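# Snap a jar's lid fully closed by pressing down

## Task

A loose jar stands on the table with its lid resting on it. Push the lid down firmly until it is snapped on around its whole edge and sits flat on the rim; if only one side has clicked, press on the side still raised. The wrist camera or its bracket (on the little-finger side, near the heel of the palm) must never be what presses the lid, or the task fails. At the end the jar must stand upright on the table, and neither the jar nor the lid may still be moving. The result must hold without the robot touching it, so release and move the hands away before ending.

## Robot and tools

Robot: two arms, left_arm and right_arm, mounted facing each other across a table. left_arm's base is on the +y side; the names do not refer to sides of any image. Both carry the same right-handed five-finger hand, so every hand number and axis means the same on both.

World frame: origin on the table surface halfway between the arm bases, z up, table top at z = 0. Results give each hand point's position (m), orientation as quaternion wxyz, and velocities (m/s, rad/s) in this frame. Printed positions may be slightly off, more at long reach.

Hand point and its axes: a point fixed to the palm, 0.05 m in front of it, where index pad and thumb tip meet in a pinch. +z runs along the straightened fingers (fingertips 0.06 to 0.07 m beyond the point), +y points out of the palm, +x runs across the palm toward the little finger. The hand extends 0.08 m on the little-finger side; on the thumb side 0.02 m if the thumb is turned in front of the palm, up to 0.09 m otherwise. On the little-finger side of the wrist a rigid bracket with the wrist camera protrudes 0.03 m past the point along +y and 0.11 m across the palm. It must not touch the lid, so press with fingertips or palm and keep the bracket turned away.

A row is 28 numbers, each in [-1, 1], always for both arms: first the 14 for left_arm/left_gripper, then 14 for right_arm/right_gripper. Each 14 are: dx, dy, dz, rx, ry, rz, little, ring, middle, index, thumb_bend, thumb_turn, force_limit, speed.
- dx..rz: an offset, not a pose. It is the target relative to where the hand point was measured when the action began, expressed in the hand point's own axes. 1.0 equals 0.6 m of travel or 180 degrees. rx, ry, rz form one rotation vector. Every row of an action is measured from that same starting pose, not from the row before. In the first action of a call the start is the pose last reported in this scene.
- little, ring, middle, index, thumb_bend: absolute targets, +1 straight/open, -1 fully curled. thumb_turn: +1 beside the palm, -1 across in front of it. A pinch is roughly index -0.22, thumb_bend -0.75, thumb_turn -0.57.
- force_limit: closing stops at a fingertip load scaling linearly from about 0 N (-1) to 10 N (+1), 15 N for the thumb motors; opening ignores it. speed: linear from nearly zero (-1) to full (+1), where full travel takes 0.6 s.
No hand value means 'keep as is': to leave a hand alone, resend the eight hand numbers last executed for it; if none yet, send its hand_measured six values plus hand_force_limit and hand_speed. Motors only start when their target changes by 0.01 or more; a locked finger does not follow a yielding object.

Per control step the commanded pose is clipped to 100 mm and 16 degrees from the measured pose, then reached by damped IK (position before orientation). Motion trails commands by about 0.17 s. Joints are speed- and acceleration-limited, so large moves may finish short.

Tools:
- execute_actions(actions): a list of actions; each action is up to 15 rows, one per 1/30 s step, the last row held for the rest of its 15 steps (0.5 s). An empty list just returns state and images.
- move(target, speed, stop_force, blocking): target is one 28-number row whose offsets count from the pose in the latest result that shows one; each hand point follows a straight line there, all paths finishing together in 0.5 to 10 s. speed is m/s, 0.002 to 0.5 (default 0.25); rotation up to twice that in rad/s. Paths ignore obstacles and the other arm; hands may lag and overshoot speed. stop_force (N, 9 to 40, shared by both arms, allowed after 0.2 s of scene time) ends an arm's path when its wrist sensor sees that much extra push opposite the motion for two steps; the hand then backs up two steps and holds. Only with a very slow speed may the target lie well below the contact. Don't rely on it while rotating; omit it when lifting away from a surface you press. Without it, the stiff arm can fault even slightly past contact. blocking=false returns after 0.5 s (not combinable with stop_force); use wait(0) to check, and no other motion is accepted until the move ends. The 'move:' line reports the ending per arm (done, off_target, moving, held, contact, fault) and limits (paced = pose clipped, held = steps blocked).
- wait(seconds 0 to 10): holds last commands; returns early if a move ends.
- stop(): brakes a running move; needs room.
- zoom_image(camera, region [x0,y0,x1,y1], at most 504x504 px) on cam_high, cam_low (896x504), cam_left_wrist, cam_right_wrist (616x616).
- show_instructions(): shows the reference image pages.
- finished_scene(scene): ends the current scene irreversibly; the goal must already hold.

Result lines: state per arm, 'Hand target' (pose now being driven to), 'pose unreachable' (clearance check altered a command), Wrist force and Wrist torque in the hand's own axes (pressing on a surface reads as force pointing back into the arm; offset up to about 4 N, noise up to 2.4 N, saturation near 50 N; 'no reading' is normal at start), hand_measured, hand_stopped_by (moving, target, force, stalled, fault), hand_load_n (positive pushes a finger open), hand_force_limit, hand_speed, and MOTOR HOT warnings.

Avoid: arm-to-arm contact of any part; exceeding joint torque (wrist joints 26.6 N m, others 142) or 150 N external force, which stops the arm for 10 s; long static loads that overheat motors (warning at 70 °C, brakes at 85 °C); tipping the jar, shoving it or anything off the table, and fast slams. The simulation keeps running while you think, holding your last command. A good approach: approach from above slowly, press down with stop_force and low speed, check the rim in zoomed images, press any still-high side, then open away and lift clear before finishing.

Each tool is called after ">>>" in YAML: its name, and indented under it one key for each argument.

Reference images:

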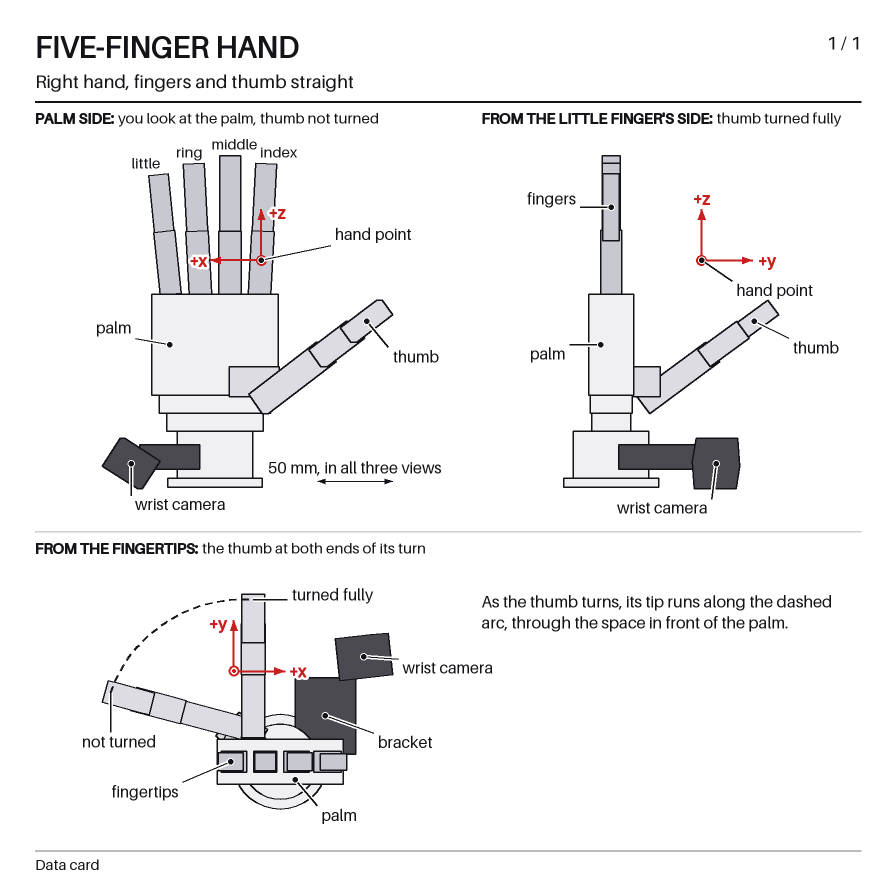

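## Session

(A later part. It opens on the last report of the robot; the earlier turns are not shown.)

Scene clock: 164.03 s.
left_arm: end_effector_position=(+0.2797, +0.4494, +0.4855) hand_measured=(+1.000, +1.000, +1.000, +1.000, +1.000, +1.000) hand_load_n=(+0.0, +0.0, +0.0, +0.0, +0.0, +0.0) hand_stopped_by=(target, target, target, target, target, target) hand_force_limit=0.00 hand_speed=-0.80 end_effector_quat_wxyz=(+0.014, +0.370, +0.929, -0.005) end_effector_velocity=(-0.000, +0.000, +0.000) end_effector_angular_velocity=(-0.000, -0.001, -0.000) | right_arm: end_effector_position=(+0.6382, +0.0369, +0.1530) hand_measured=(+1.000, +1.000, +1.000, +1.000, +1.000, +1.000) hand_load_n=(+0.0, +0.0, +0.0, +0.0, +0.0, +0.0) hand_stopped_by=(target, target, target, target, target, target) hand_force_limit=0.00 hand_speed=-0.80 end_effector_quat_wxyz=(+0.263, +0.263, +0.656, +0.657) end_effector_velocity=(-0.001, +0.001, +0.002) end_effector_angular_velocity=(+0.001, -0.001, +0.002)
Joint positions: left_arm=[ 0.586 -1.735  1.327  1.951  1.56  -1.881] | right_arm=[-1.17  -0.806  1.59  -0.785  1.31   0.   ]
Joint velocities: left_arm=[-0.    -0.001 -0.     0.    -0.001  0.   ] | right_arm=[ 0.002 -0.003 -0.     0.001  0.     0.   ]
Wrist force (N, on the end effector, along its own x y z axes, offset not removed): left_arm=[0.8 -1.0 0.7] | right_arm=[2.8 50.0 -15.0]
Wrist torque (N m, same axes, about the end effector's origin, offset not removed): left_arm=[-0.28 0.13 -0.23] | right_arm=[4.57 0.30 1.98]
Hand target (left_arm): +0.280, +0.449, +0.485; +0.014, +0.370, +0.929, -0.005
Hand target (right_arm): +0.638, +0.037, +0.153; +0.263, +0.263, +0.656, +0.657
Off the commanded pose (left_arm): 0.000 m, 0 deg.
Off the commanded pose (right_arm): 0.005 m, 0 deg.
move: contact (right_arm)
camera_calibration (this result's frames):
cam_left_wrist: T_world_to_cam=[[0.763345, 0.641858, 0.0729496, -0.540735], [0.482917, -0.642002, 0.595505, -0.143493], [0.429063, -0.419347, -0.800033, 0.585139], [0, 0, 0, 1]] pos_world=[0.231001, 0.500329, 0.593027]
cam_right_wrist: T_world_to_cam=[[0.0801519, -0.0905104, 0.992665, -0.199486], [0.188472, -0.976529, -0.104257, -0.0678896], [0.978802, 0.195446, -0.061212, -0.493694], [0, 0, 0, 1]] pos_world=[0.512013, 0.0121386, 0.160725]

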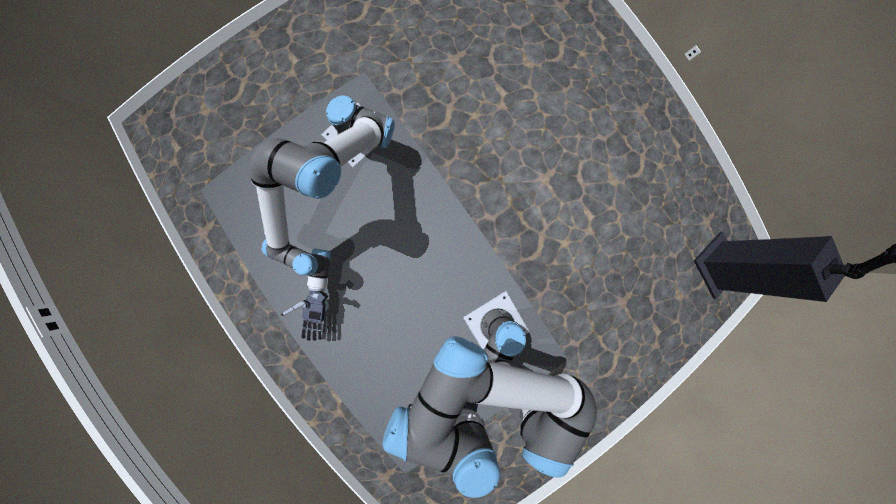

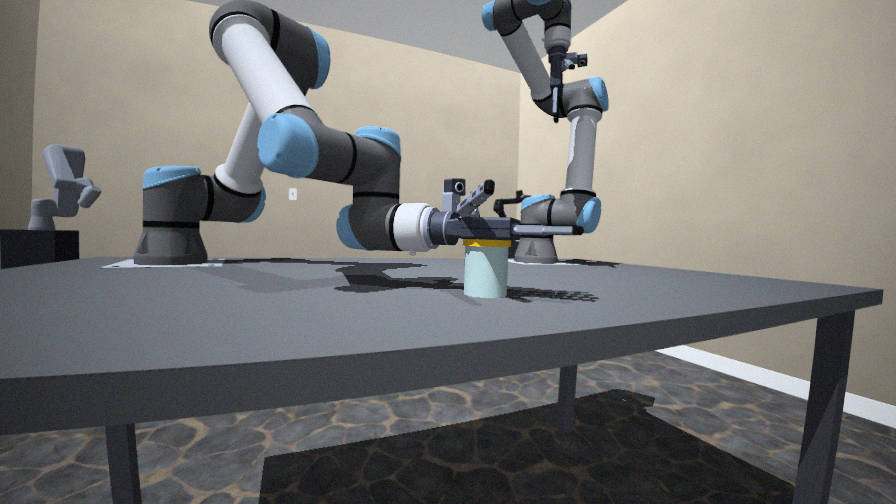

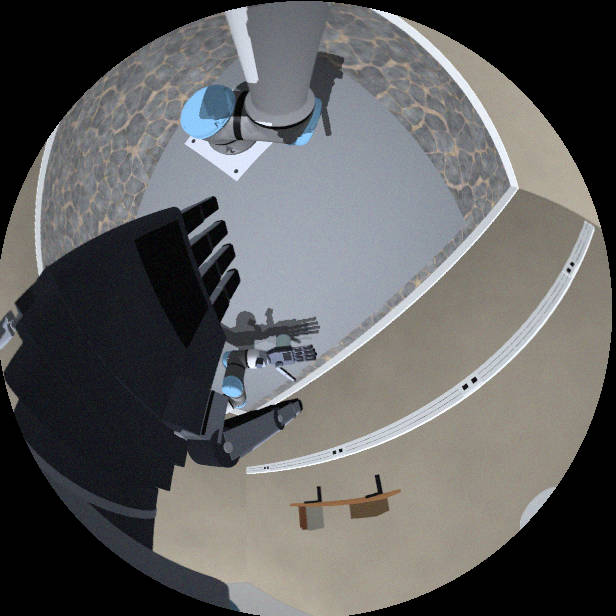

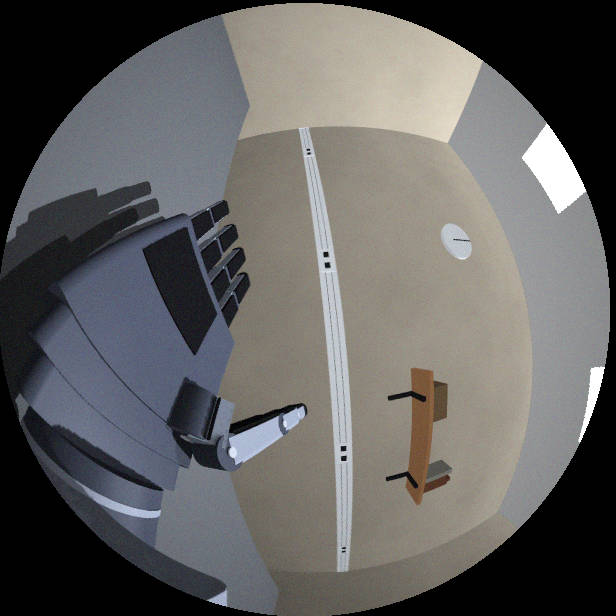

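>>> move:
  target: [0,0,0,0,0,0,1,1,1,1,1,1,0,-0.8, 0,0.06,0,0,0,0,1,1,1,1,1,1,0,-0.8]
  speed: 0.08

>>> zoom_image:
  camera: "cam_low"
  region: [430, 190, 550, 310]

Scene clock: 173.33 s.
left_arm: end_effector_position=(+0.2797, +0.4494, +0.4855) hand_measured=(+1.000, +1.000, +1.000, +1.000, +1.000, +1.000) hand_load_n=(+0.0, +0.0, +0.0, +0.0, +0.0, +0.0) hand_stopped_by=(target, target, target, target, target, target) hand_force_limit=0.00 hand_speed=-0.80 end_effector_quat_wxyz=(+0.014, +0.370, +0.929, -0.005) end_effector_velocity=(+0.000, -0.000, +0.000) end_effector_angular_velocity=(-0.000, -0.000, +0.000) | right_arm: end_effector_position=(+0.6382, +0.0369, +0.1885) hand_measured=(+1.000, +1.000, +1.000, +1.000, +1.000, +1.000) hand_load_n=(+0.0, +0.0, +0.0, +0.0, +0.0, +0.0) hand_stopped_by=(target, target, target, target, target, target) hand_force_limit=0.00 hand_speed=-0.80 end_effector_quat_wxyz=(+0.263, +0.263, +0.656, +0.657) end_effector_velocity=(+0.000, -0.000, +0.004) end_effector_angular_velocity=(+0.001, -0.001, -0.001)
Joint positions: left_arm=[ 0.586 -1.735  1.327  1.951  1.56  -1.881] | right_arm=[-1.17  -0.863  1.58  -0.718  1.31   0.001]
Joint velocities: left_arm=[-0.  0. -0. -0. -0. -0.] | right_arm=[-0.    -0.005 -0.001  0.005  0.    -0.   ]
Wrist force (N, on the end effector, along its own x y z axes, offset not removed): left_arm=[1.7 -3.3 -0.4] | right_arm=[1.8 -0.6 1.5]
Wrist torque (N m, same axes, about the end effector's origin, offset not removed): left_arm=[-0.33 -0.10 -0.10] | right_arm=[-0.13 -0.16 0.08]
Hand target (left_arm): +0.280, +0.449, +0.485; +0.014, +0.370, +0.929, -0.005
Hand target (right_arm): +0.638, +0.037, +0.189; +0.263, +0.263, +0.656, +0.657
Off the commanded pose (left_arm): 0.000 m, 0 deg.
Off the commanded pose (right_arm): 0.000 m, 0 deg.
move: done
camera_calibration (this result's frames):
cam_left_wrist: T_world_to_cam=[[0.763345, 0.641858, 0.0729496, -0.540735], [0.482917, -0.642001, 0.595505, -0.143493], [0.429063, -0.419347, -0.800033, 0.585139], [0, 0, 0, 1]] pos_world=[0.231001, 0.500329, 0.593027]
cam_right_wrist: T_world_to_cam=[[0.0801558, -0.0905864, 0.992658, -0.234802], [0.188426, -0.97653, -0.10433, -0.0641692], [0.978811, 0.195405, -0.0612057, -0.491423], [0, 0, 0, 1]] pos_world=[0.511922, 0.0120934, 0.196305]

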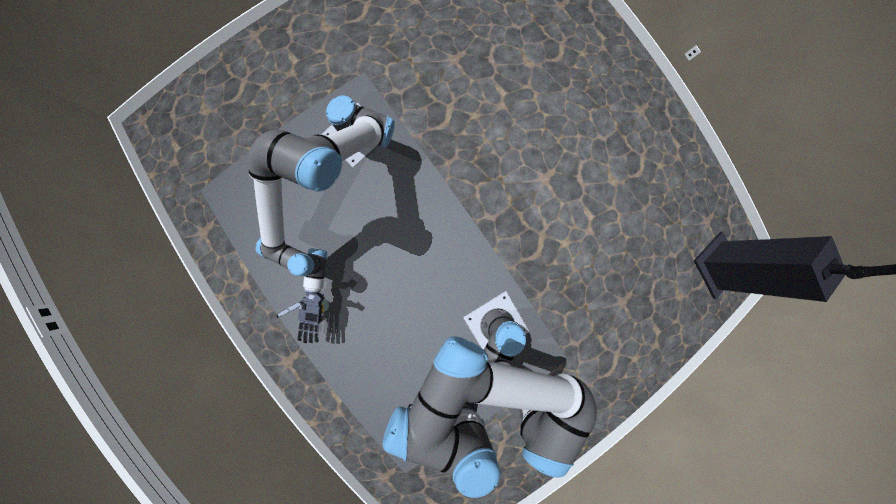

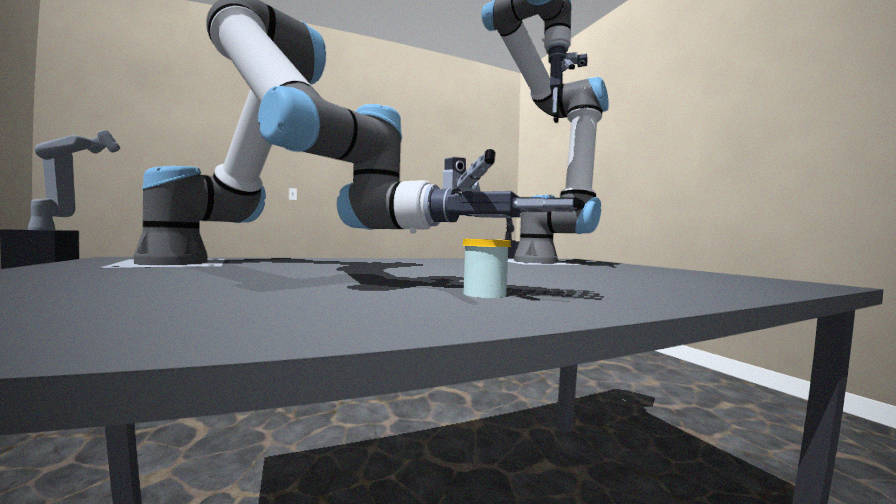

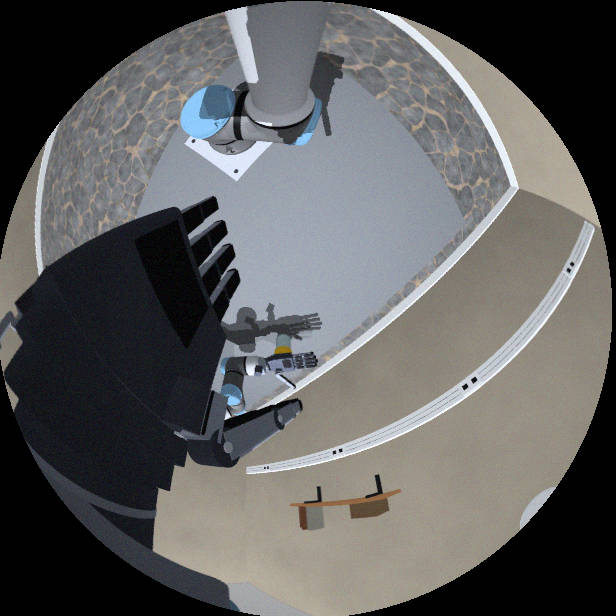

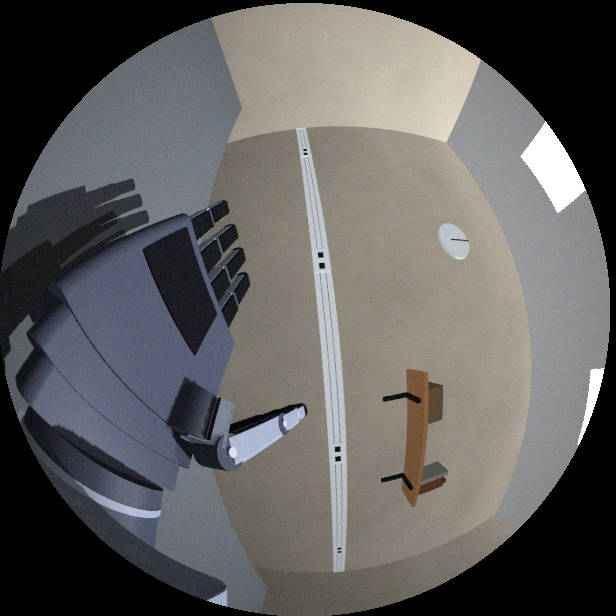

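Region (430, 190, 550, 310) of cam_low's 896x504 image, scaled by 4.200, with more detail than that image has.

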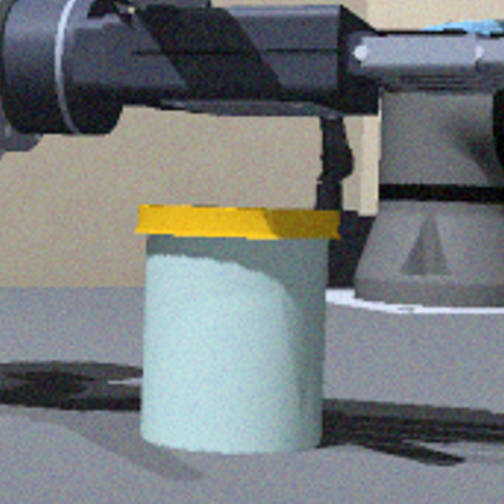

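>>> move:
  target: [0,0,0,0,0,0,1,1,1,1,1,1,0,-0.8, 0,0.12,-0.1,0,0,0,1,1,1,1,1,1,0,-0.8]
  speed: 0.25

>>> zoom_image:
  camera: "cam_low"
  region: [430, 190, 550, 310]

Scene clock: 182.37 s.
left_arm: end_effector_position=(+0.2797, +0.4494, +0.4855) hand_measured=(+1.000, +1.000, +1.000, +1.000, +1.000, +1.000) hand_load_n=(+0.0, +0.0, +0.0, +0.0, +0.0, +0.0) hand_stopped_by=(target, target, target, target, target, target) hand_force_limit=0.00 hand_speed=-0.80 end_effector_quat_wxyz=(+0.014, +0.370, +0.929, -0.005) end_effector_velocity=(-0.000, +0.000, +0.000) end_effector_angular_velocity=(+0.000, +0.000, -0.001) | right_arm: end_effector_position=(+0.5966, -0.0064, +0.2601) hand_measured=(+1.000, +1.000, +1.000, +1.000, +1.000, +1.000) hand_load_n=(+0.0, +0.0, +0.0, +0.0, +0.0, +0.0) hand_stopped_by=(target, target, target, target, target, target) hand_force_limit=0.00 hand_speed=-0.80 end_effector_quat_wxyz=(+0.263, +0.263, +0.656, +0.657) end_effector_velocity=(-0.001, -0.002, +0.003) end_effector_angular_velocity=(+0.001, -0.001, -0.001)
Joint positions: left_arm=[ 0.586 -1.735  1.327  1.951  1.56  -1.881] | right_arm=[-1.199 -1.083  1.738 -0.656  1.281  0.001]
Joint velocities: left_arm=[ 0.    -0.001  0.     0.001  0.     0.001] | right_arm=[-0.002 -0.008  0.005  0.002 -0.001  0.   ]
Wrist force (N, on the end effector, along its own x y z axes, offset not removed): left_arm=[1.6 -1.7 0.5] | right_arm=[3.4 0.3 0.2]
Wrist torque (N m, same axes, about the end effector's origin, offset not removed): left_arm=[-0.25 -0.24 -0.13] | right_arm=[-0.05 -0.41 0.18]
Hand target (left_arm): +0.280, +0.449, +0.485; +0.014, +0.370, +0.929, -0.005
Hand target (right_arm): +0.596, -0.007, +0.260; +0.263, +0.263, +0.656, +0.657
Off the commanded pose (left_arm): 0.000 m, 0 deg.
Off the commanded pose (right_arm): 0.000 m, 0 deg.
move: done
camera_calibration (this result's frames):
cam_left_wrist: T_world_to_cam=[[0.763345, 0.641858, 0.0729496, -0.540735], [0.482917, -0.642001, 0.595505, -0.143493], [0.429063, -0.419347, -0.800033, 0.585139], [0, 0, 0, 1]] pos_world=[0.231001, 0.500329, 0.593027]
cam_right_wrist: T_world_to_cam=[[0.0802298, -0.0906985, 0.992641, -0.306425], [0.188401, -0.976522, -0.104453, -0.0910731], [0.97881, 0.195395, -0.0612584, -0.437931], [0, 0, 0, 1]] pos_world=[0.470394, -0.0311574, 0.26783]

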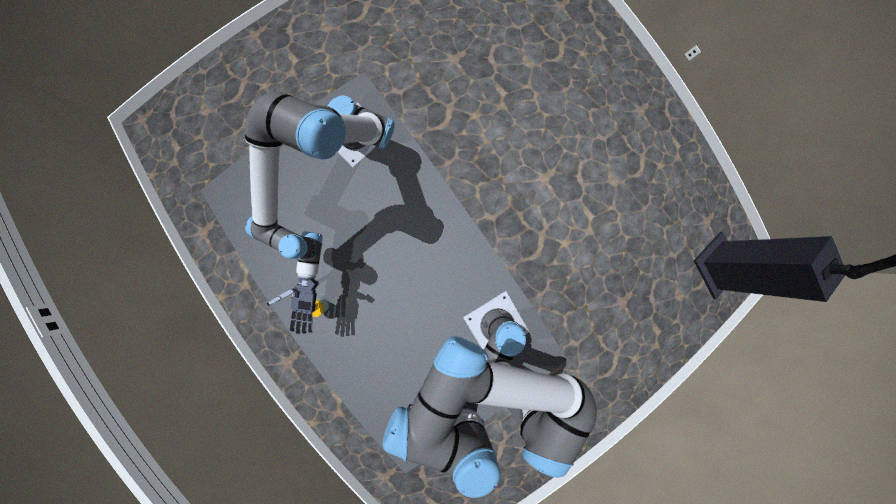

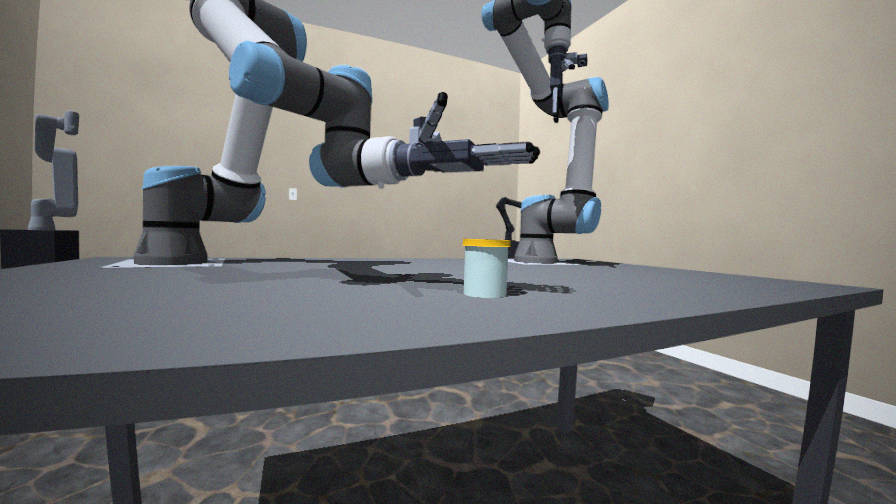

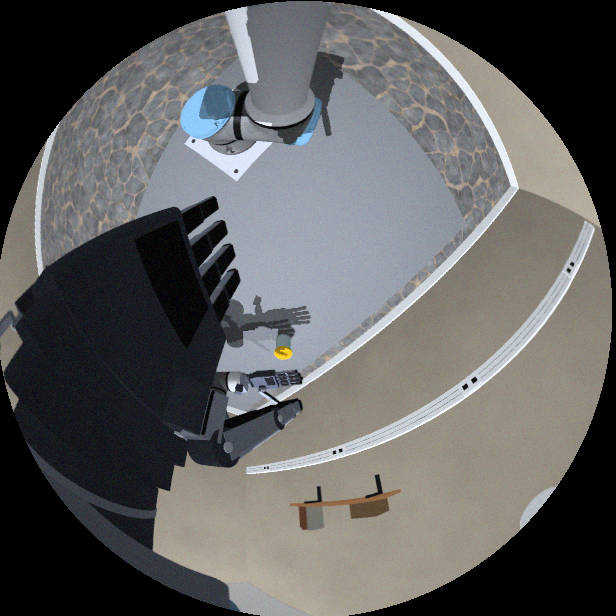

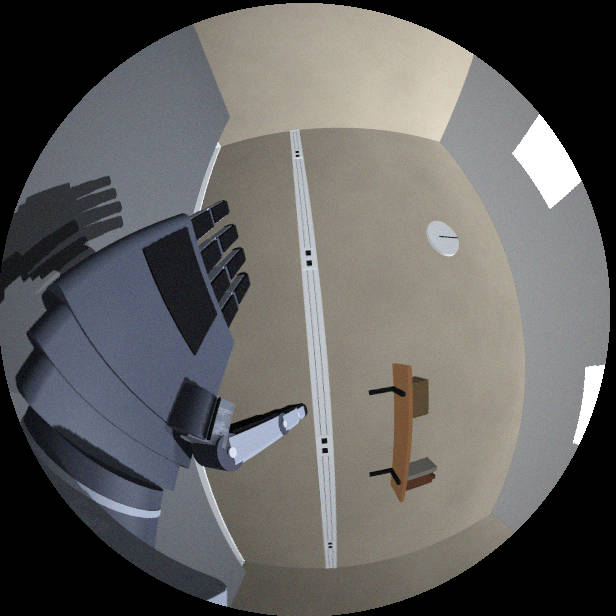

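Region (430, 190, 550, 310) of cam_low's 896x504 image, scaled by 4.200, with more detail than that image has.

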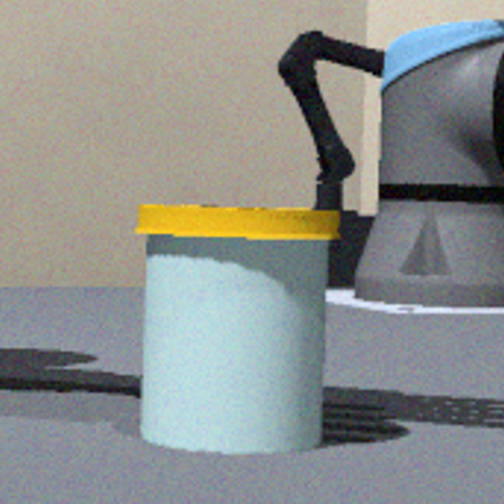

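>>> finished_scene:
  scene: 1

The scene is finished: the task was done.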